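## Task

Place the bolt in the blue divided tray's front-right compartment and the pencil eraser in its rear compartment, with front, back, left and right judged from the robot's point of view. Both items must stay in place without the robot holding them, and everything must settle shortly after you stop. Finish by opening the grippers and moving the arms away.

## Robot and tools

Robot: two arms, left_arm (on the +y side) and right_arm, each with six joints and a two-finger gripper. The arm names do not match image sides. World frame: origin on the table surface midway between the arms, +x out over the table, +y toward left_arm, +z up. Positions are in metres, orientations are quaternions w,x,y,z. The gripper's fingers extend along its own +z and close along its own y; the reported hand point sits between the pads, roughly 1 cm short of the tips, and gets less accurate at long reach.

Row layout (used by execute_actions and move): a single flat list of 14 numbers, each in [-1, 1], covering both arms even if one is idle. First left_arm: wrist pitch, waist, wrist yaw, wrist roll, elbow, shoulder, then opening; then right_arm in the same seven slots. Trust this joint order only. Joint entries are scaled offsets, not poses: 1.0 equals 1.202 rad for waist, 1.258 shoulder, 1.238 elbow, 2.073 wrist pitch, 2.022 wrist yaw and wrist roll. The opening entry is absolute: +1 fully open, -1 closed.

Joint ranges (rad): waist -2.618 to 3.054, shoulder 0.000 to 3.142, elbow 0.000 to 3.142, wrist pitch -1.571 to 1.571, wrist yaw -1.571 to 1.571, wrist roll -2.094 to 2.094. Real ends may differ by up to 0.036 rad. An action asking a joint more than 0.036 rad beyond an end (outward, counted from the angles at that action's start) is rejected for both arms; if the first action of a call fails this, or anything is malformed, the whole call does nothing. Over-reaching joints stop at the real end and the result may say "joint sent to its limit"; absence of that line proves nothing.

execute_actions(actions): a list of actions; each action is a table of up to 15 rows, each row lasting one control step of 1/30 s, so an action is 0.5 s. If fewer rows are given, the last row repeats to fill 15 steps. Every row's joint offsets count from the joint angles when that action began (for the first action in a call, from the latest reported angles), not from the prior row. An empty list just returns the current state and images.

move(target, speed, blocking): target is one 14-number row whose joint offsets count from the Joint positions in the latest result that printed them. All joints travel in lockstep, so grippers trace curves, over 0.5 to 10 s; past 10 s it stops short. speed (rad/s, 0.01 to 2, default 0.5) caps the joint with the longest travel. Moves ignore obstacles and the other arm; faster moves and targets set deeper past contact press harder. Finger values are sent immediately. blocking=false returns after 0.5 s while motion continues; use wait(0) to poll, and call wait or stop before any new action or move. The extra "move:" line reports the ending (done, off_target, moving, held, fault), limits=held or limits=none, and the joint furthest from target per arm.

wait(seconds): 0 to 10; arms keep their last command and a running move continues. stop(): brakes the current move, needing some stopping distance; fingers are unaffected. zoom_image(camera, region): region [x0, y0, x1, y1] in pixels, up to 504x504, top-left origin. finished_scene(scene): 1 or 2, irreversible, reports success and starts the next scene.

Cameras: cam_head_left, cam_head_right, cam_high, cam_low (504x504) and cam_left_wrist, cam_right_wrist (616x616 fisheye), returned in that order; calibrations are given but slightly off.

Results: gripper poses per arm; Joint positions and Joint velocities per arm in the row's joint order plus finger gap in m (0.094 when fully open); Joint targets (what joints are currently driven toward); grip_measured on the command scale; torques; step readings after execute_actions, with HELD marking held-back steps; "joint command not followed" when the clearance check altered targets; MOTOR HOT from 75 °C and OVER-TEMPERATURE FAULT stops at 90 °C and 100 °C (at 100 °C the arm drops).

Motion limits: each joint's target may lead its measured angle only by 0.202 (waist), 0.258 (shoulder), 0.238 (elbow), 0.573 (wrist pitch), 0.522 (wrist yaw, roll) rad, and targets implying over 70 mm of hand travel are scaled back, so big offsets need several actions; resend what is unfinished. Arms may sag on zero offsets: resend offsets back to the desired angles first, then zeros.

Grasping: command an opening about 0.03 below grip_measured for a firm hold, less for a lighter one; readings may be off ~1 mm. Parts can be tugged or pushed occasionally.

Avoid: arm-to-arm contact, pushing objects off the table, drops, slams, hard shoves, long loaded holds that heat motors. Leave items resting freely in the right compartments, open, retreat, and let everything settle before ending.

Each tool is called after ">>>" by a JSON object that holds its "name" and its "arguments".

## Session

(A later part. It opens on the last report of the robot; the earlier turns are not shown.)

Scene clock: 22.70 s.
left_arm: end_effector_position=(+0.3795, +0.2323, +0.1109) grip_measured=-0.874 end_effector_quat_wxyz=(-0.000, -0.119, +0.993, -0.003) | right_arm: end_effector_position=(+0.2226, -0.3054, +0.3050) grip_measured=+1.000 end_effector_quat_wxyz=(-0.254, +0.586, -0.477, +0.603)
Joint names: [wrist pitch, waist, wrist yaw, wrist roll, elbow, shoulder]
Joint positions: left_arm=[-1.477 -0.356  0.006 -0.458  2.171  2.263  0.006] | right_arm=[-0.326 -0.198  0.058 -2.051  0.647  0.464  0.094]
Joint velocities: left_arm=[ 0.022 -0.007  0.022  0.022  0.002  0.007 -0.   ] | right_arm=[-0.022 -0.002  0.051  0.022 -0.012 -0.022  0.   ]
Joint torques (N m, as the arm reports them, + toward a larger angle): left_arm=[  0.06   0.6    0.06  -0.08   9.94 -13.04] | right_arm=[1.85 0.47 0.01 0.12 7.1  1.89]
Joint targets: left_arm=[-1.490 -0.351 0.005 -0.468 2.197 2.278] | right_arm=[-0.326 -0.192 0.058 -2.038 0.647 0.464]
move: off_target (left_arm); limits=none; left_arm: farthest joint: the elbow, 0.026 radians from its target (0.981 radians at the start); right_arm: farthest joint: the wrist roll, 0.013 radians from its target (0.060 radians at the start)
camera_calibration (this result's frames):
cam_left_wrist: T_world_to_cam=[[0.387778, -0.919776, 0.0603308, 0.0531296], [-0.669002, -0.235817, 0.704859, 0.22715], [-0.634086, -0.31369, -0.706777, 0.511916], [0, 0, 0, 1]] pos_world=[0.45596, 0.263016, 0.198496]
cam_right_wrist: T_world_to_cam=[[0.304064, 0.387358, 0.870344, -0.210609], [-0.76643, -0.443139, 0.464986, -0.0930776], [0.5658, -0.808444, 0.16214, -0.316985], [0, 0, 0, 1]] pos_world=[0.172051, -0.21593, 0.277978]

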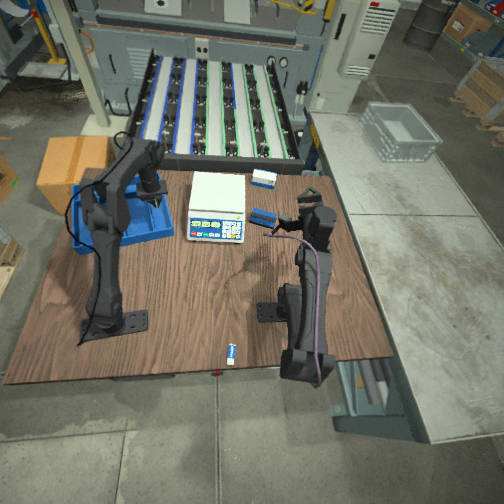

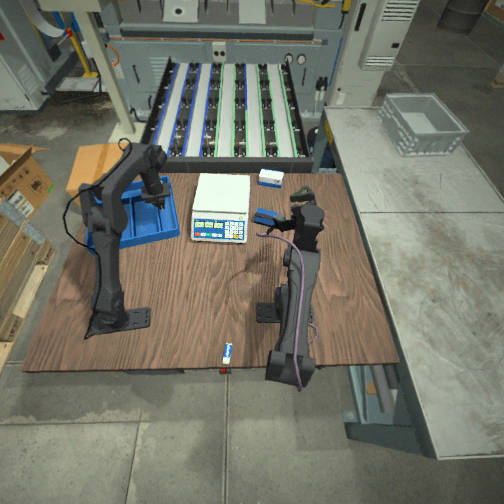

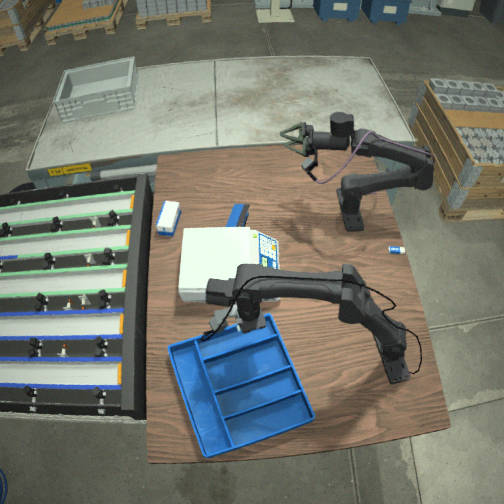

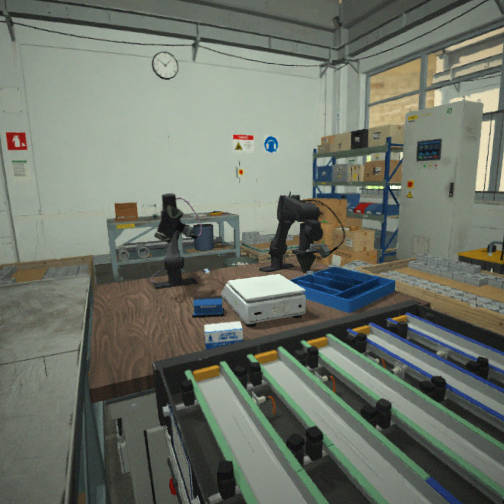

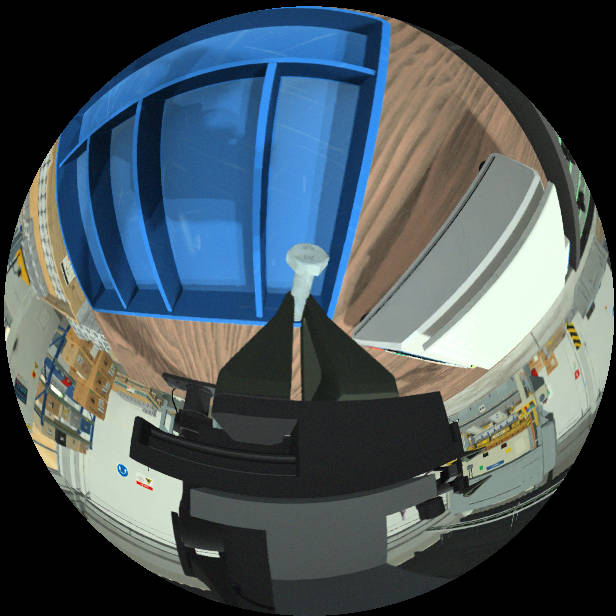

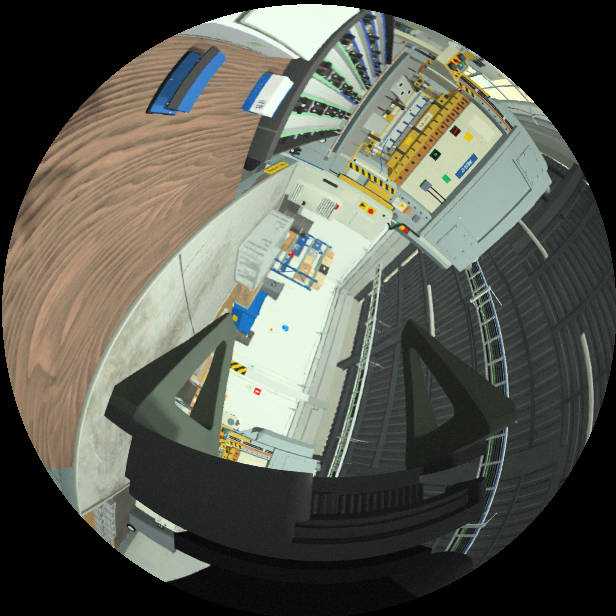

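>>> {"name": "move", "arguments": {"target": [0.113,-0.013,0,-0.015,-0.177,0.027,-0.91, 0,0.005,0,0.005,0,0,1], "speed": 0.3}}

>>> {"name": "zoom_image", "arguments": {"camera": "cam_left_wrist", "region": [180, 150, 440, 410]}}

Scene clock: 24.90 s.
left_arm: end_effector_position=(+0.3827, +0.2273, +0.0469) grip_measured=-0.874 end_effector_quat_wxyz=(-0.006, -0.125, +0.992, -0.001) | right_arm: end_effector_position=(+0.2226, -0.3054, +0.3050) grip_measured=+1.000 end_effector_quat_wxyz=(-0.254, +0.586, -0.477, +0.603)
Joint names: [wrist pitch, waist, wrist yaw, wrist roll, elbow, shoulder]
Joint positions: left_arm=[-1.253 -0.365  0.006 -0.48   1.962  2.289  0.006] | right_arm=[-0.326 -0.198  0.058 -2.052  0.647  0.464  0.094]
Joint velocities: left_arm=[ 0.037 -0.007 -0.007 -0.066 -0.007  0.012 -0.   ] | right_arm=[-0.007 -0.002  0.066 -0.051 -0.017 -0.012  0.   ]
Joint torques (N m, as the arm reports them, + toward a larger angle): left_arm=[  0.22  -0.45   0.    -0.05   6.75 -13.97] | right_arm=[1.84 0.49 0.   0.11 7.11 1.91]
Joint targets: left_arm=[-1.243 -0.372 0.006 -0.489 1.952 2.297] | right_arm=[-0.326 -0.192 0.058 -2.041 0.647 0.464]
move: done; limits=none; left_arm: farthest joint: the elbow, 0.010 radians from its target (0.219 radians at the start); right_arm: farthest joint: the wrist roll, 0.011 radians from its target (0.010 radians at the start)
camera_calibration (this result's frames):
cam_left_wrist: T_world_to_cam=[[0.399309, -0.915282, 0.0530143, 0.0460763], [-0.657643, -0.24566, 0.71215, 0.270749], [-0.638795, -0.319232, -0.700023, 0.469802], [0, 0, 0, 1]] pos_world=[0.459765, 0.258661, 0.133616]
cam_right_wrist: T_world_to_cam=[[0.304135, 0.38769, 0.870171, -0.210471], [-0.766357, -0.443012, 0.465227, -0.0931289], [0.565861, -0.808354, 0.162373, -0.317043], [0, 0, 0, 1]] pos_world=[0.172044, -0.215943, 0.277951]

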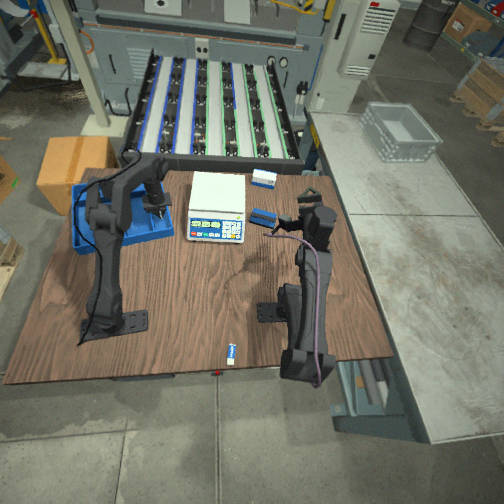

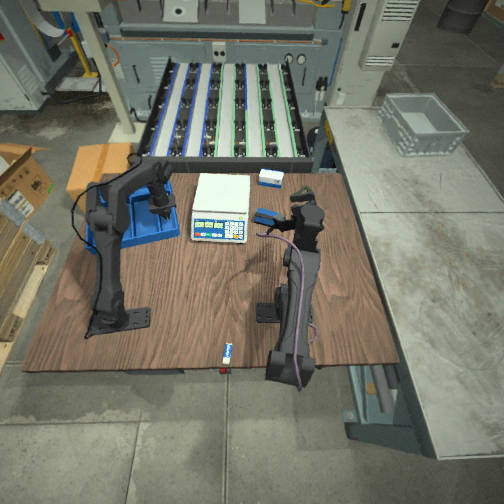

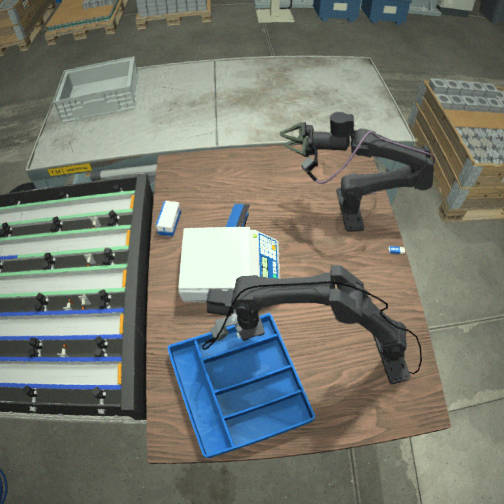

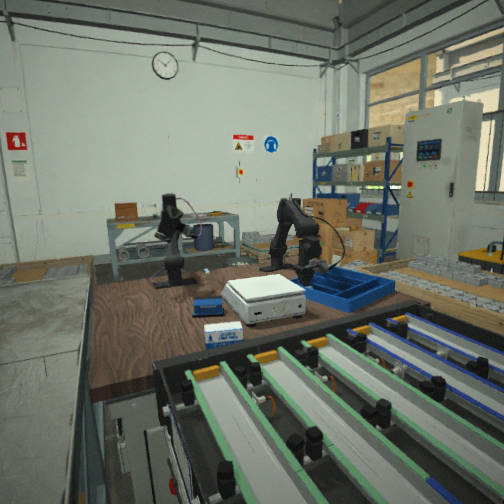

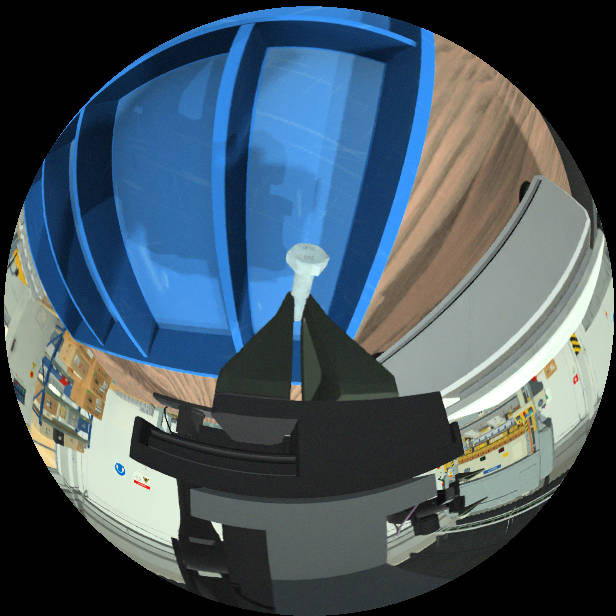

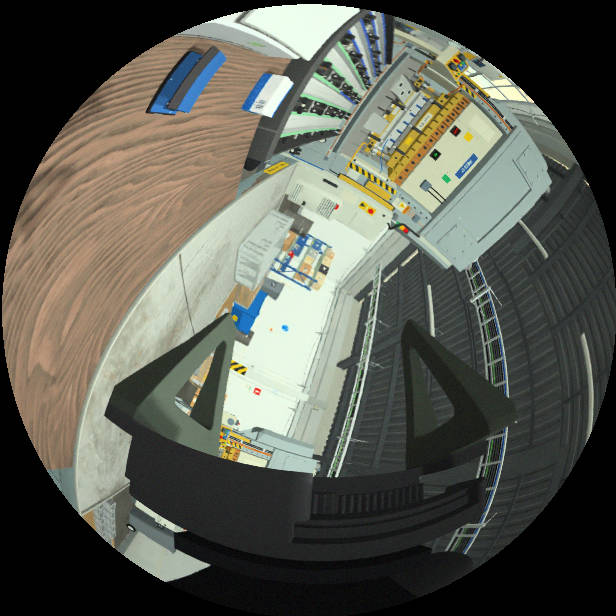

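Region (180, 150, 440, 410) of cam_left_wrist's 616x616 image, scaled by 1.938, with more detail than that image has.

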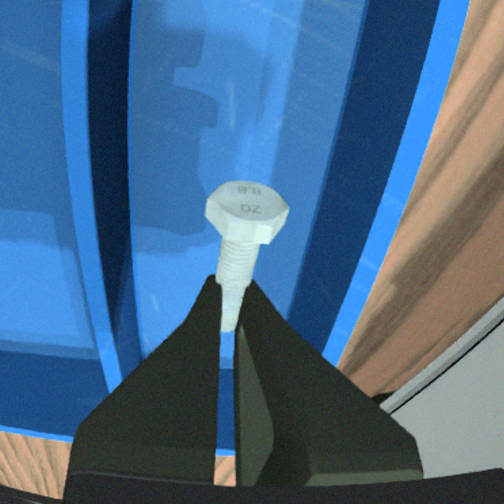

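>>> {"name": "move", "arguments": {"target": [0.043,-0.002,0,-0.003,-0.062,0.0175,-0.91, 0,0.005,0,0.005,0,0,1], "speed": 0.12}}

>>> {"name": "zoom_image", "arguments": {"camera": "cam_left_wrist", "region": [180, 150, 440, 410]}}

Scene clock: 26.47 s.
left_arm: end_effector_position=(+0.3847, +0.2268, +0.0310) grip_measured=-0.874 end_effector_quat_wxyz=(+0.002, -0.125, +0.992, -0.004) | right_arm: end_effector_position=(+0.2226, -0.3054, +0.3050) grip_measured=+1.000 end_effector_quat_wxyz=(-0.254, +0.586, -0.477, +0.603)
Joint names: [wrist pitch, waist, wrist yaw, wrist roll, elbow, shoulder]
Joint positions: left_arm=[-1.174 -0.365  0.006 -0.48   1.898  2.289  0.006] | right_arm=[-0.326 -0.198  0.058 -2.052  0.647  0.464  0.094]
Joint velocities: left_arm=[ 0.066 -0.007  0.007 -0.066 -0.012  0.012 -0.   ] | right_arm=[-0.007 -0.002  0.066  0.007 -0.002 -0.012  0.   ]
Joint torques (N m, as the arm reports them, + toward a larger angle): left_arm=[  0.27  -0.2    0.05  -0.04   6.34 -12.49] | right_arm=[1.84 0.5  0.   0.09 7.11 1.88]
Joint targets: left_arm=[-1.164 -0.368 0.006 -0.486 1.885 2.311] | right_arm=[-0.326 -0.192 0.058 -2.042 0.647 0.464]
move: off_target (left_arm); limits=none; left_arm: farthest joint: the shoulder, 0.022 radians from its target (0.022 radians at the start); right_arm: farthest joint: the wrist roll, 0.010 radians from its target (0.010 radians at the start)
camera_calibration (this result's frames):
cam_left_wrist: T_world_to_cam=[[0.398407, -0.915073, 0.0625606, 0.0456781], [-0.668682, -0.243093, 0.702688, 0.287226], [-0.627802, -0.321789, -0.708743, 0.456462], [0, 0, 0, 1]] pos_world=[0.460432, 0.258506, 0.118826]
cam_right_wrist: T_world_to_cam=[[0.304206, 0.388022, 0.869999, -0.210332], [-0.766284, -0.442885, 0.465469, -0.0931801], [0.565922, -0.808264, 0.162607, -0.3171], [0, 0, 0, 1]] pos_world=[0.172036, -0.215955, 0.277924]

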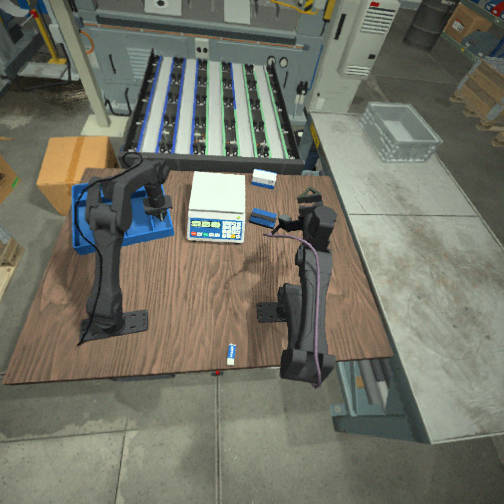

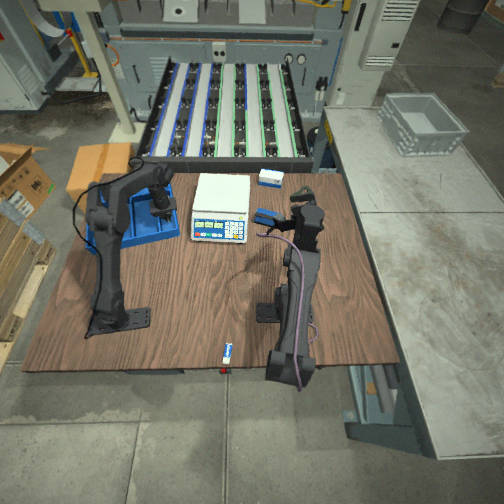

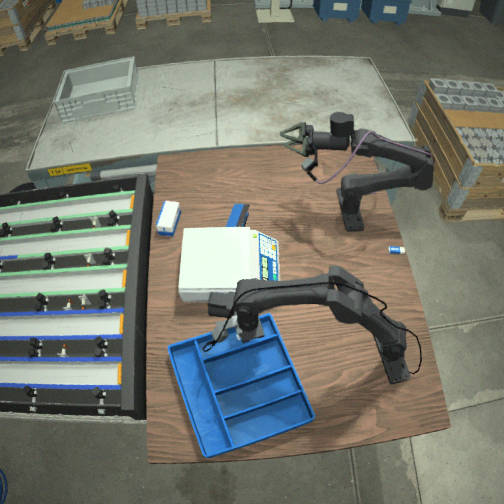

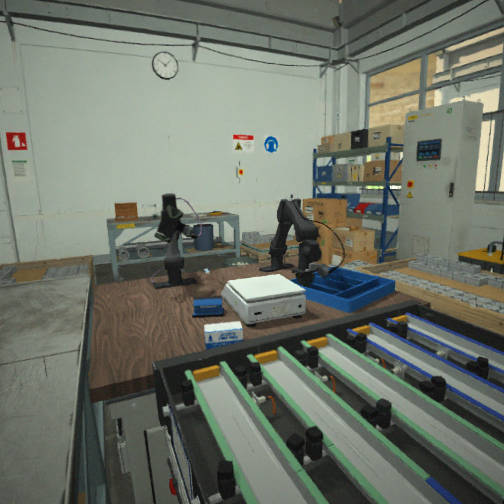

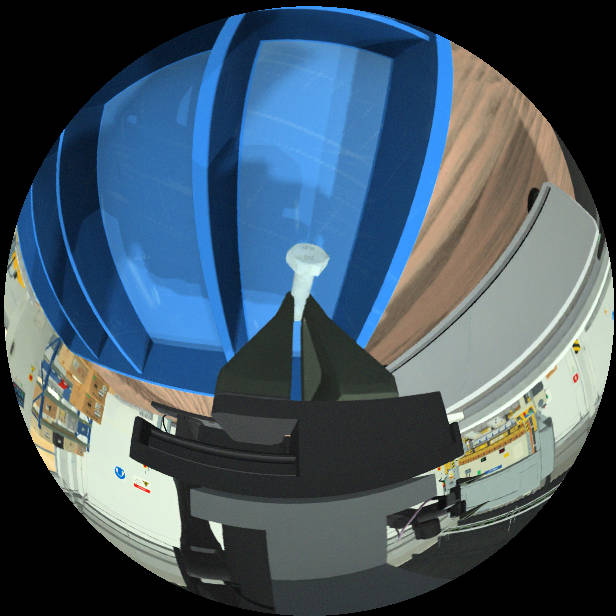

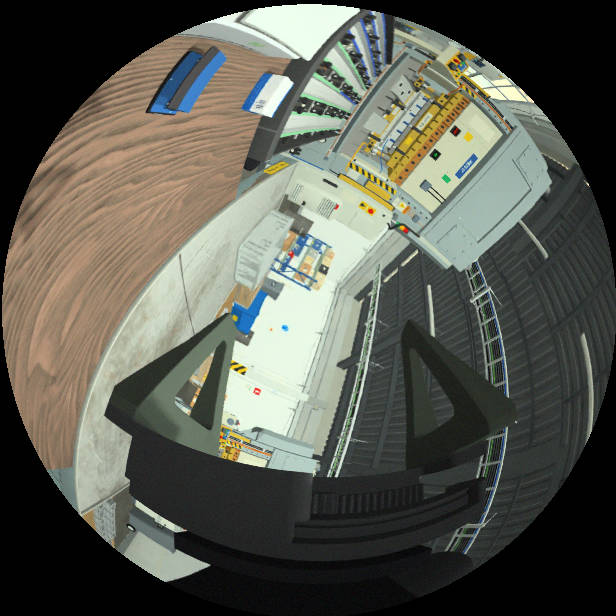

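Region (180, 150, 440, 410) of cam_left_wrist's 616x616 image, scaled by 1.938, with more detail than that image has.

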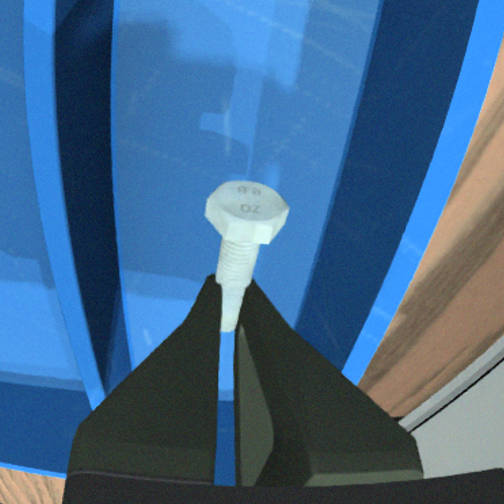

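>>> {"name": "move", "arguments": {"target": [0.019,-0.002,0,-0.003,-0.033,0.008,-0.91, 0,0.005,0,0.005,0,0,1], "speed": 0.08}}

>>> {"name": "zoom_image", "arguments": {"camera": "cam_left_wrist", "region": [180, 150, 440, 410]}}

Scene clock: 27.60 s.
left_arm: end_effector_position=(+0.3840, +0.2270, +0.0242) grip_measured=-0.874 end_effector_quat_wxyz=(+0.003, -0.125, +0.992, -0.004) | right_arm: end_effector_position=(+0.2226, -0.3054, +0.3050) grip_measured=+1.000 end_effector_quat_wxyz=(-0.254, +0.587, -0.477, +0.604)
Joint names: [wrist pitch, waist, wrist yaw, wrist roll, elbow, shoulder]
Joint positions: left_arm=[-1.144 -0.365  0.006 -0.48   1.871  2.289  0.006] | right_arm=[-0.326 -0.198  0.058 -2.052  0.647  0.464  0.094]
Joint velocities: left_arm=[ 0.007 -0.002 -0.051  0.007 -0.002 -0.002  0.   ] | right_arm=[-0.007  0.017 -0.007 -0.051  0.022  0.012  0.   ]
Joint torques (N m, as the arm reports them, + toward a larger angle): left_arm=[  0.27  -0.17   0.07   0.01   6.54 -13.62] | right_arm=[1.85 0.46 0.   0.1  7.1  1.88]
Joint targets: left_arm=[-1.135 -0.368 0.006 -0.486 1.858 2.299] | right_arm=[-0.326 -0.192 0.058 -2.042 0.647 0.464]
move: done; limits=none; left_arm: farthest joint: the elbow, 0.014 radians from its target (0.041 radians at the start); right_arm: farthest joint: the wrist roll, 0.011 radians from its target (0.010 radians at the start)
camera_calibration (this result's frames):
cam_left_wrist: T_world_to_cam=[[0.39829, -0.915045, 0.0636961, 0.0465104], [-0.669987, -0.242789, 0.701549, 0.292092], [-0.626485, -0.322096, -0.709769, 0.450852], [0, 0, 0, 1]] pos_world=[0.459625, 0.258694, 0.112121]
cam_right_wrist: T_world_to_cam=[[0.304277, 0.388354, 0.869826, -0.210194], [-0.766211, -0.442758, 0.465711, -0.0932312], [0.565983, -0.808175, 0.16284, -0.317157], [0, 0, 0, 1]] pos_world=[0.172028, -0.215968, 0.277897]

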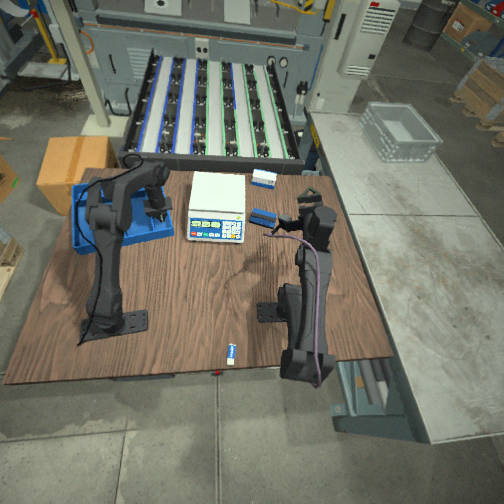

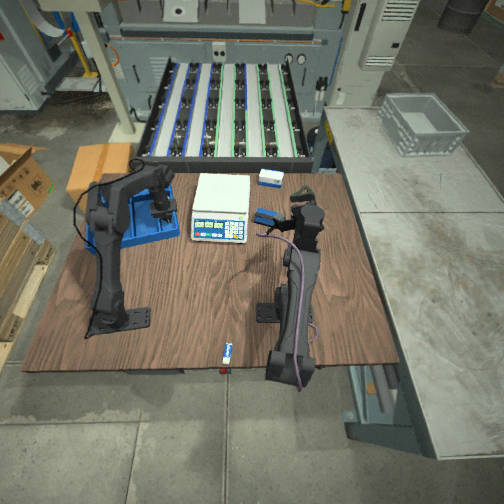

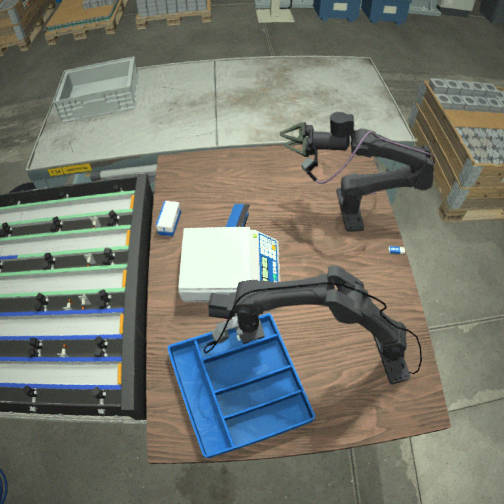

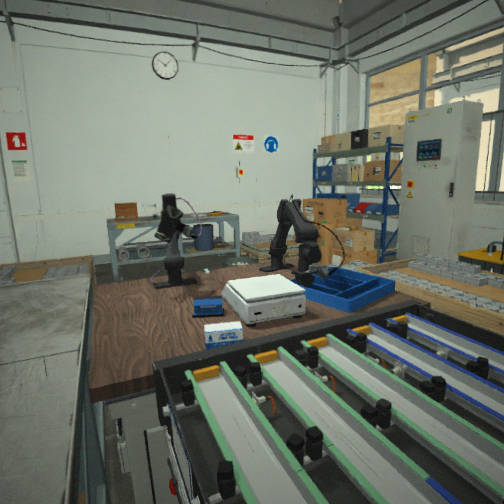

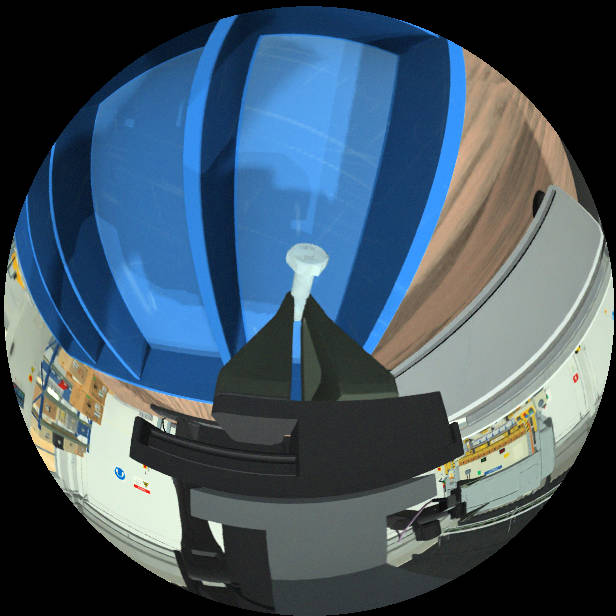

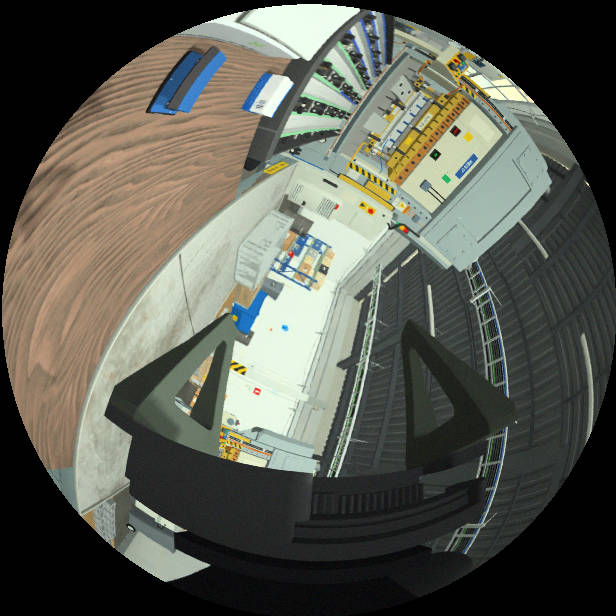

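Region (180, 150, 440, 410) of cam_left_wrist's 616x616 image, scaled by 1.938, with more detail than that image has.

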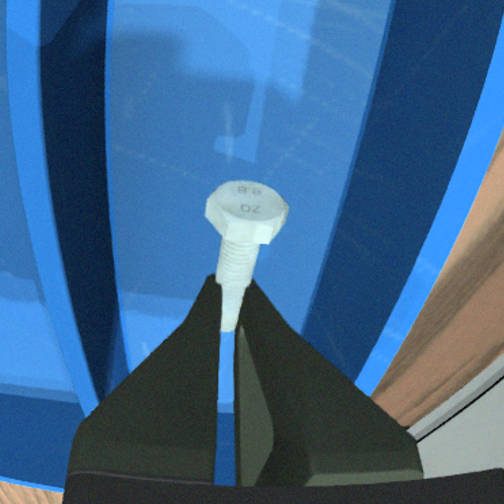

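>>> {"name": "move", "arguments": {"target": [0.012,-0.002,0,-0.003,-0.022,0.008,-0.91, 0,0.005,0,0.005,0,0,1], "speed": 0.06}}

>>> {"name": "execute_actions", "arguments": {"actions": [[[0.004,-0.002,0,-0.003,-0.01,0.006,-0.86, 0,0.005,0,0.005,0,0,1],[0.004,-0.002,0,-0.003,-0.01,0.006,-0.82, 0,0.005,0,0.005,0,0,1],[0.004,-0.002,0,-0.003,-0.01,0.006,-0.78, 0,0.005,0,0.005,0,0,1],[0.004,-0.002,0,-0.003,-0.01,0.006,-0.72, 0,0.005,0,0.005,0,0,1]]]}}

>>> {"name": "zoom_image", "arguments": {"camera": "cam_left_wrist", "region": [180, 150, 440, 410]}}

Scene clock: 29.80 s.
left_arm: end_effector_position=(+0.3857, +0.2266, +0.0226) grip_measured=-0.874 end_effector_quat_wxyz=(+0.006, -0.125, +0.992, -0.006) | right_arm: end_effector_position=(+0.2226, -0.3054, +0.3050) grip_measured=+1.000 end_effector_quat_wxyz=(-0.254, +0.587, -0.476, +0.604)
Joint names: [wrist pitch, waist, wrist yaw, wrist roll, elbow, shoulder]
Joint positions: left_arm=[-1.13  -0.365  0.006 -0.48   1.864  2.289  0.006] | right_arm=[-0.326 -0.198  0.058 -2.053  0.647  0.464  0.094]
Joint velocities: left_arm=[ 0.051 -0.012  0.037  0.066 -0.012 -0.002 -0.   ] | right_arm=[-0.007 -0.017 -0.007  0.022 -0.017  0.017  0.   ]
Joint torques (N m, as the arm reports them, + toward a larger angle): left_arm=[  0.31  -0.39   0.02  -0.07   5.82 -13.62] | right_arm=[1.84 0.48 0.   0.09 7.08 1.86]
Joint targets: left_arm=[-1.120 -0.368 0.006 -0.486 1.843 2.299] | right_arm=[-0.326 -0.192 0.058 -2.042 0.647 0.464]
move: off_target (left_arm); limits=none; left_arm: farthest joint: the elbow, 0.021 radians from its target (0.027 radians at the start); right_arm: farthest joint: the wrist roll, 0.011 radians from its target (0.011 radians at the start)
camera_calibration (this result's frames):
cam_left_wrist: T_world_to_cam=[[0.397774, -0.914925, 0.0684624, 0.0456659], [-0.675442, -0.24152, 0.69674, 0.296144], [-0.62093, -0.323388, -0.71405, 0.448884], [0, 0, 0, 1]] pos_world=[0.460589, 0.258469, 0.111064]
cam_right_wrist: T_world_to_cam=[[0.304348, 0.388686, 0.869653, -0.210056], [-0.766137, -0.442631, 0.465952, -0.0932823], [0.566044, -0.808085, 0.163073, -0.317215], [0, 0, 0, 1]] pos_world=[0.17202, -0.21598, 0.27787]

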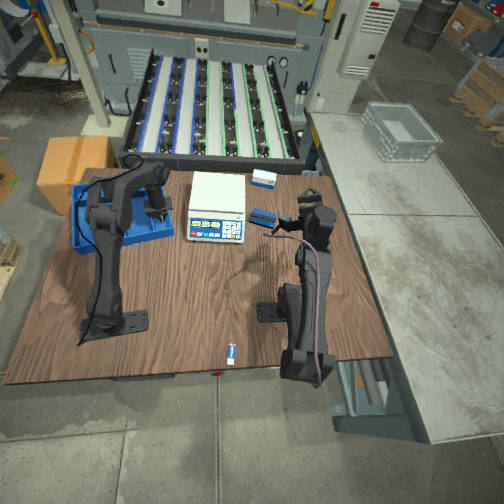

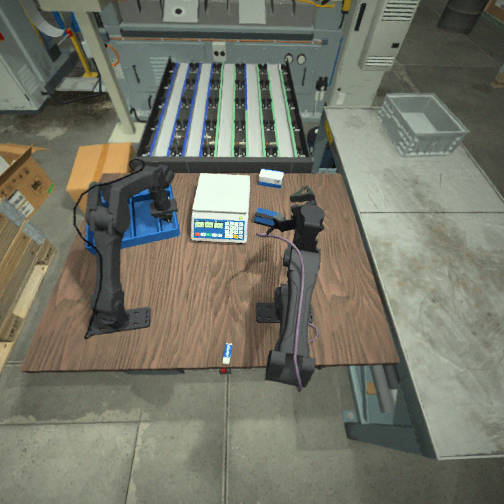

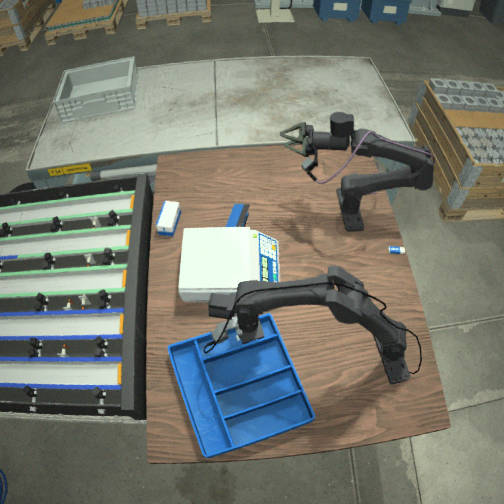

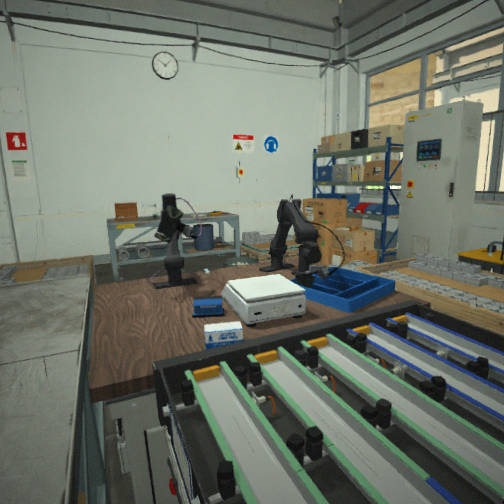

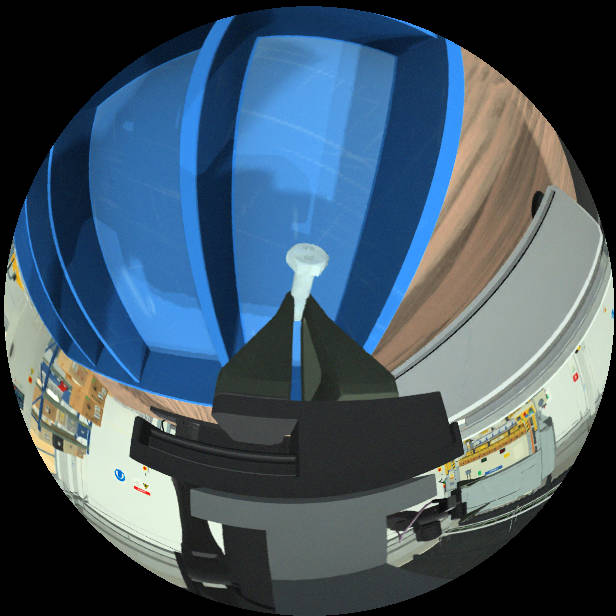

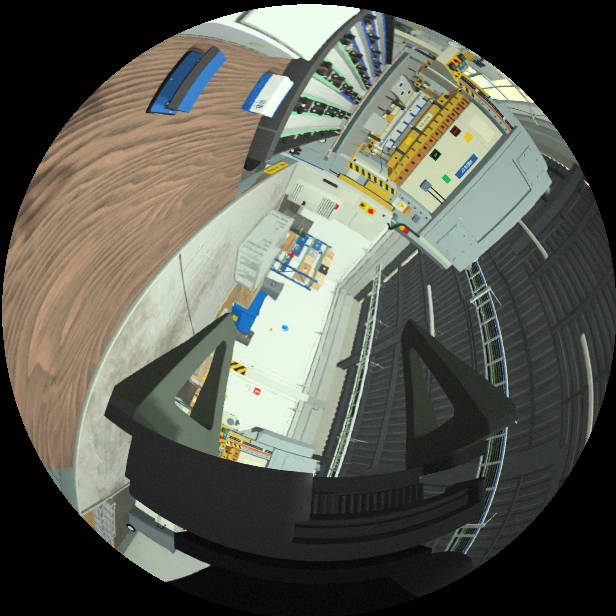

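Scene clock: 30.30 s.
left_arm: end_effector_position=(+0.3861, +0.2257, +0.0226) grip_measured=-0.722 end_effector_quat_wxyz=(+0.007, -0.125, +0.992, -0.008) | right_arm: end_effector_position=(+0.2226, -0.3054, +0.3050) grip_measured=+1.000 end_effector_quat_wxyz=(-0.254, +0.587, -0.476, +0.604)
Joint names: [wrist pitch, waist, wrist yaw, wrist roll, elbow, shoulder]
Joint positions: left_arm=[-1.128 -0.365  0.011 -0.48   1.864  2.289  0.013] | right_arm=[-0.326 -0.198  0.058 -2.053  0.647  0.464  0.094]
Joint velocities: left_arm=[ 0.066  0.002  0.007 -0.007 -0.007 -0.002 -0.001] | right_arm=[-0.007  0.002  0.022  0.007 -0.002  0.002  0.   ]
Joint torques (N m, as the arm reports them, + toward a larger angle): left_arm=[  0.22  -0.08   0.05  -0.03   6.54 -13.69] | right_arm=[1.85 0.52 0.   0.1  7.09 1.87]
Joint targets: left_arm=[-1.121 -0.368 0.006 -0.486 1.852 2.297] | right_arm=[-0.326 -0.192 0.058 -2.043 0.647 0.464]
Step readings (joint positions):
0: left_arm=[-1.130 -0.365 0.006 -0.480 1.864 2.289] | right_arm=[-0.326 -0.198 0.058 -2.053 0.647 0.464]
1: left_arm=[-1.130 -0.365 0.006 -0.480 1.864 2.289] | right_arm=[-0.326 -0.198 0.058 -2.053 0.647 0.464]
2: left_arm=[-1.130 -0.365 0.006 -0.480 1.864 2.289] | right_arm=[-0.326 -0.198 0.058 -2.053 0.647 0.464]
4: left_arm=[-1.129 -0.365 0.008 -0.480 1.864 2.289] | right_arm=[-0.326 -0.198 0.058 -2.053 0.647 0.464]
8: left_arm=[-1.128 -0.365 0.011 -0.480 1.864 2.289] | right_arm=[-0.326 -0.198 0.058 -2.053 0.647 0.464]
15: Joint positions above
camera_calibration (this result's frames):
cam_left_wrist: T_world_to_cam=[[0.397618, -0.914603, 0.073489, 0.0445467], [-0.676292, -0.237999, 0.697127, 0.295684], [-0.620104, -0.326891, -0.713171, 0.449278], [0, 0, 0, 1]] pos_world=[0.460855, 0.25798, 0.11101]
cam_right_wrist: T_world_to_cam=[[0.304348, 0.388686, 0.869653, -0.210056], [-0.766137, -0.442631, 0.465952, -0.0932823], [0.566044, -0.808085, 0.163073, -0.317215], [0, 0, 0, 1]] pos_world=[0.17202, -0.21598, 0.27787]

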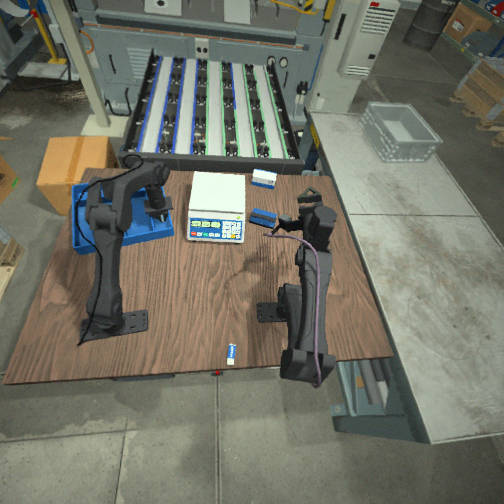

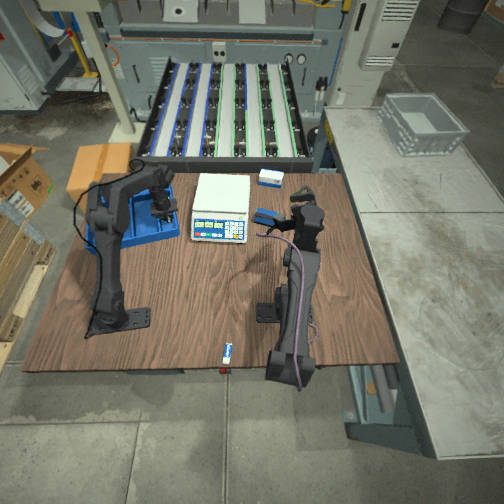

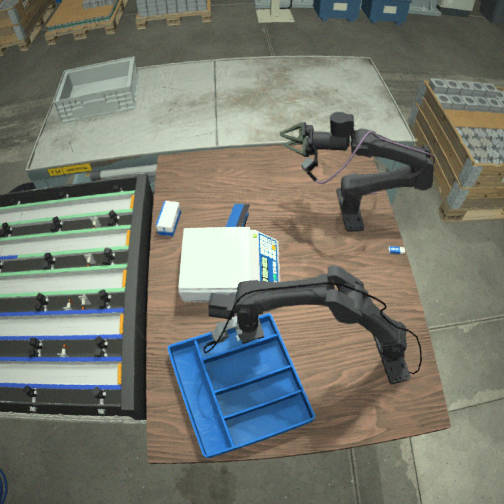

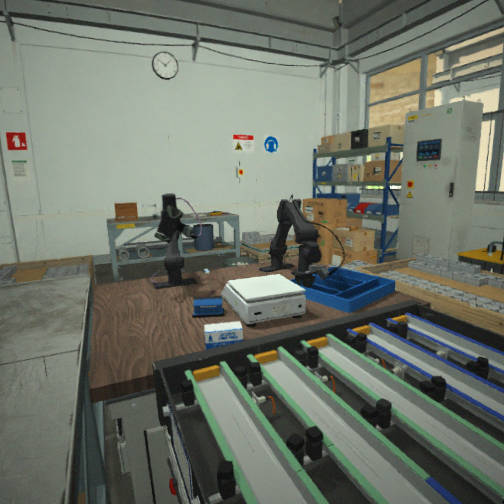

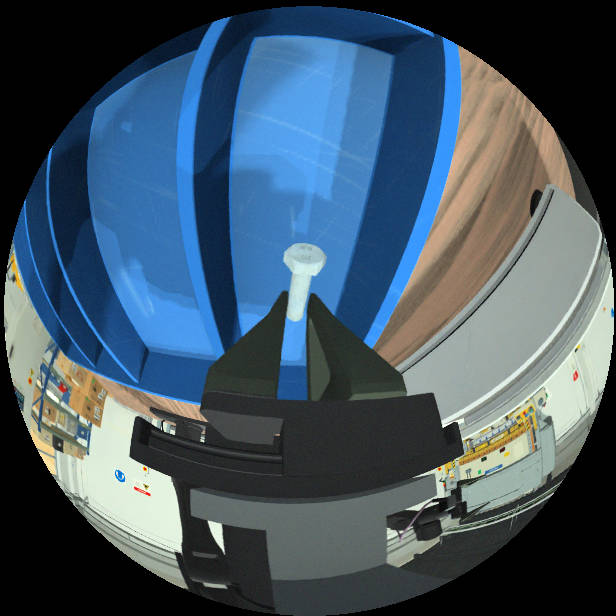

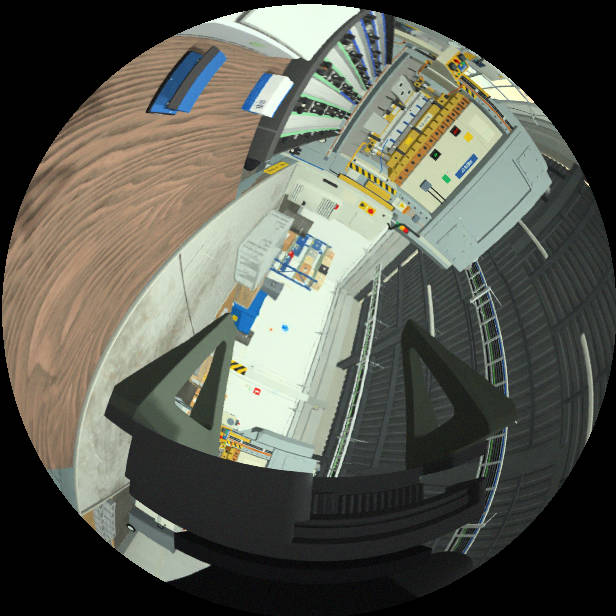

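Region (180, 150, 440, 410) of cam_left_wrist's 616x616 image, scaled by 1.938, with more detail than that image has.

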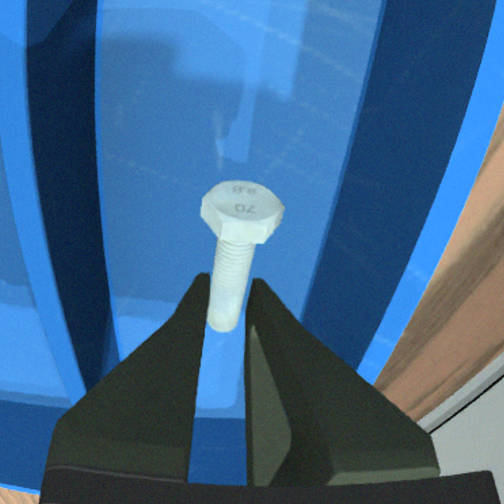

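>>> {"name": "execute_actions", "arguments": {"actions": [[[0,0,0,0,0.0,-0.02,-0.72, 0,0.005,0,0.005,0,0,1],[0,0,0,0,0.005,-0.03,-0.72, 0,0.005,0,0.005,0,0,1],[0,0,0,0,0.01,-0.04,-0.72, 0,0.005,0,0.005,0,0,1],[0,0,0,0,0.015,-0.05,-0.72, 0,0.005,0,0.005,0,0,1],[0,0,0,0,0.02,-0.06,-0.72, 0,0.005,0,0.005,0,0,1],[0,0,0,0,0.025,-0.07,-0.72, 0,0.005,0,0.005,0,0,1],[-0.01,0,0,0,0.03,-0.08,-0.72, 0,0.005,0,0.005,0,0,1],[-0.02,0,0,0,0.035,-0.09,-0.72, 0,0.005,0,0.005,0,0,1],[-0.03,0,0,0,0.04,-0.10,-0.72, 0,0.005,0,0.005,0,0,1],[-0.04,0,0,0,0.045,-0.11,-0.72, 0,0.005,0,0.005,0,0,1],[-0.05,0,0,0,0.05,-0.12,-0.72, 0,0.005,0,0.005,0,0,1]]]}}

Scene clock: 31.80 s.
left_arm: end_effector_position=(+0.3915, +0.2243, +0.0961) grip_measured=-0.722 end_effector_quat_wxyz=(+0.066, -0.125, +0.990, -0.030) | right_arm: end_effector_position=(+0.2226, -0.3054, +0.3050) grip_measured=+1.000 end_effector_quat_wxyz=(-0.254, +0.587, -0.476, +0.604)
Joint names: [wrist pitch, waist, wrist yaw, wrist roll, elbow, shoulder]
Joint positions: left_arm=[-1.192 -0.365  0.011 -0.48   1.912  2.145  0.013] | right_arm=[-0.326 -0.198  0.058 -2.053  0.647  0.464  0.094]
Joint velocities: left_arm=[-0.154  0.002 -0.051 -0.037  0.095 -0.193 -0.   ] | right_arm=[-0.051 -0.017 -0.022 -0.037 -0.002 -0.007  0.   ]
Joint torques (N m, as the arm reports them, + toward a larger angle): left_arm=[  0.23   0.1    0.04   0.05   8.87 -13.3 ] | right_arm=[ 1.85  0.48 -0.01  0.09  7.1   1.85]
Joint targets: left_arm=[-1.231 -0.365 0.011 -0.480 1.926 2.138] | right_arm=[-0.326 -0.192 0.058 -2.043 0.647 0.464]
Step readings (joint positions):
0: left_arm=[-1.128 -0.365 0.011 -0.480 1.864 2.289] | right_arm=[-0.326 -0.198 0.058 -2.053 0.647 0.464]
1: left_arm=[-1.128 -0.365 0.011 -0.480 1.864 2.288] | right_arm=[-0.326 -0.198 0.058 -2.053 0.647 0.464]
2: left_arm=[-1.128 -0.365 0.011 -0.480 1.864 2.287] | right_arm=[-0.326 -0.198 0.058 -2.053 0.647 0.464]
4: left_arm=[-1.128 -0.365 0.011 -0.480 1.864 2.279] | right_arm=[-0.326 -0.198 0.058 -2.053 0.647 0.464]
8: left_arm=[-1.133 -0.365 0.011 -0.480 1.867 2.236] | right_arm=[-0.326 -0.198 0.058 -2.053 0.647 0.464]
15: Joint positions above
camera_calibration (this result's frames):
cam_left_wrist: T_world_to_cam=[[0.383792, -0.911363, 0.148735, 0.0332437], [-0.757756, -0.218774, 0.614771, 0.283304], [-0.52774, -0.348649, -0.774554, 0.479203], [0, 0, 0, 1]] pos_world=[0.454811, 0.25935, 0.192057]
cam_right_wrist: T_world_to_cam=[[0.304348, 0.388686, 0.869653, -0.210056], [-0.766137, -0.442631, 0.465952, -0.0932823], [0.566044, -0.808085, 0.163073, -0.317215], [0, 0, 0, 1]] pos_world=[0.17202, -0.21598, 0.27787]

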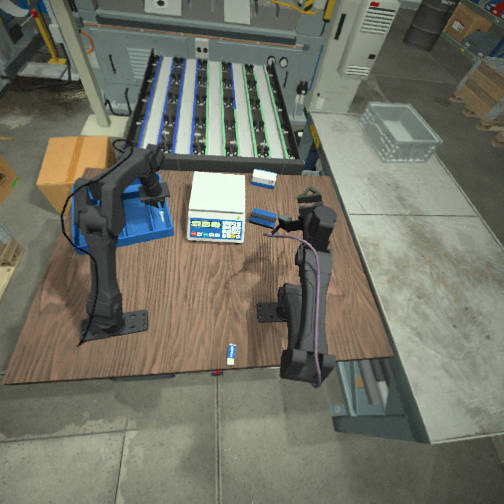

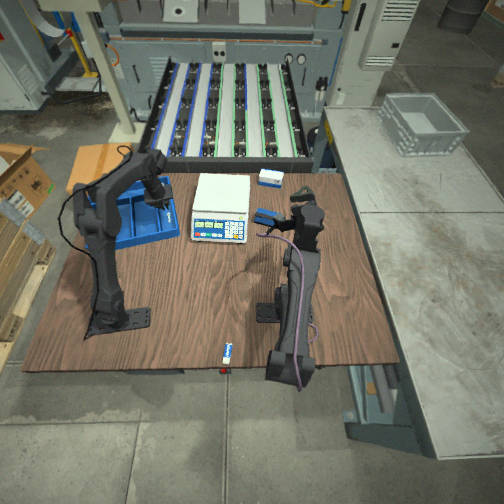

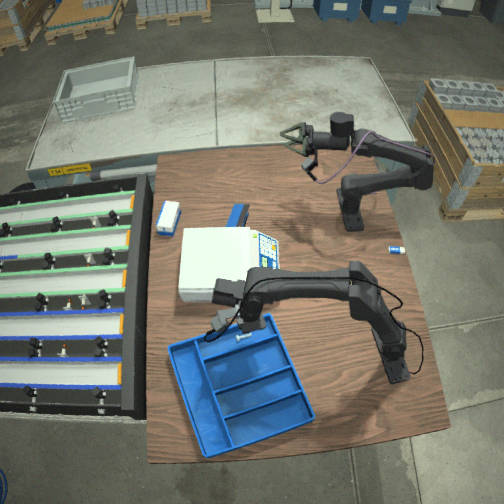

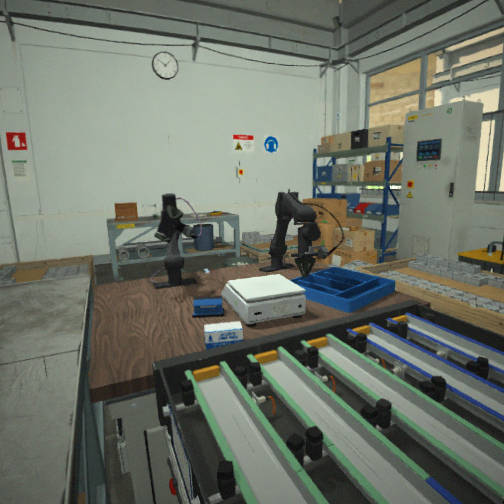

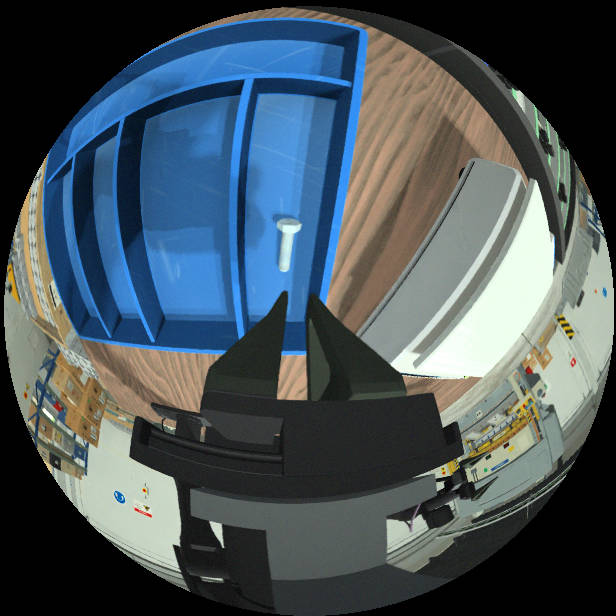

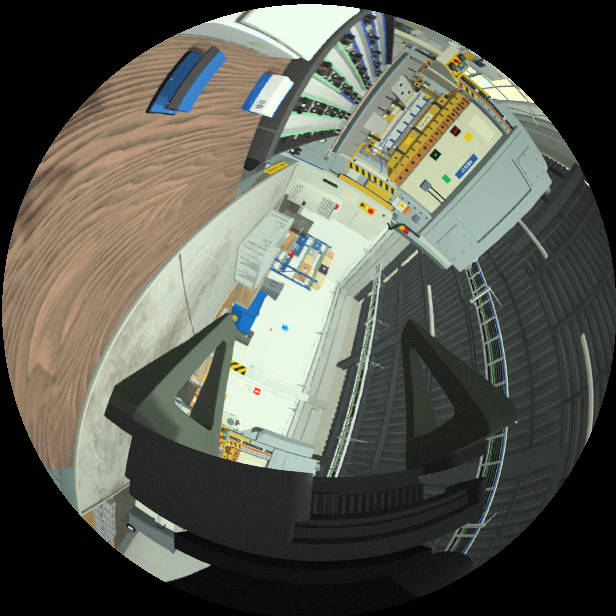

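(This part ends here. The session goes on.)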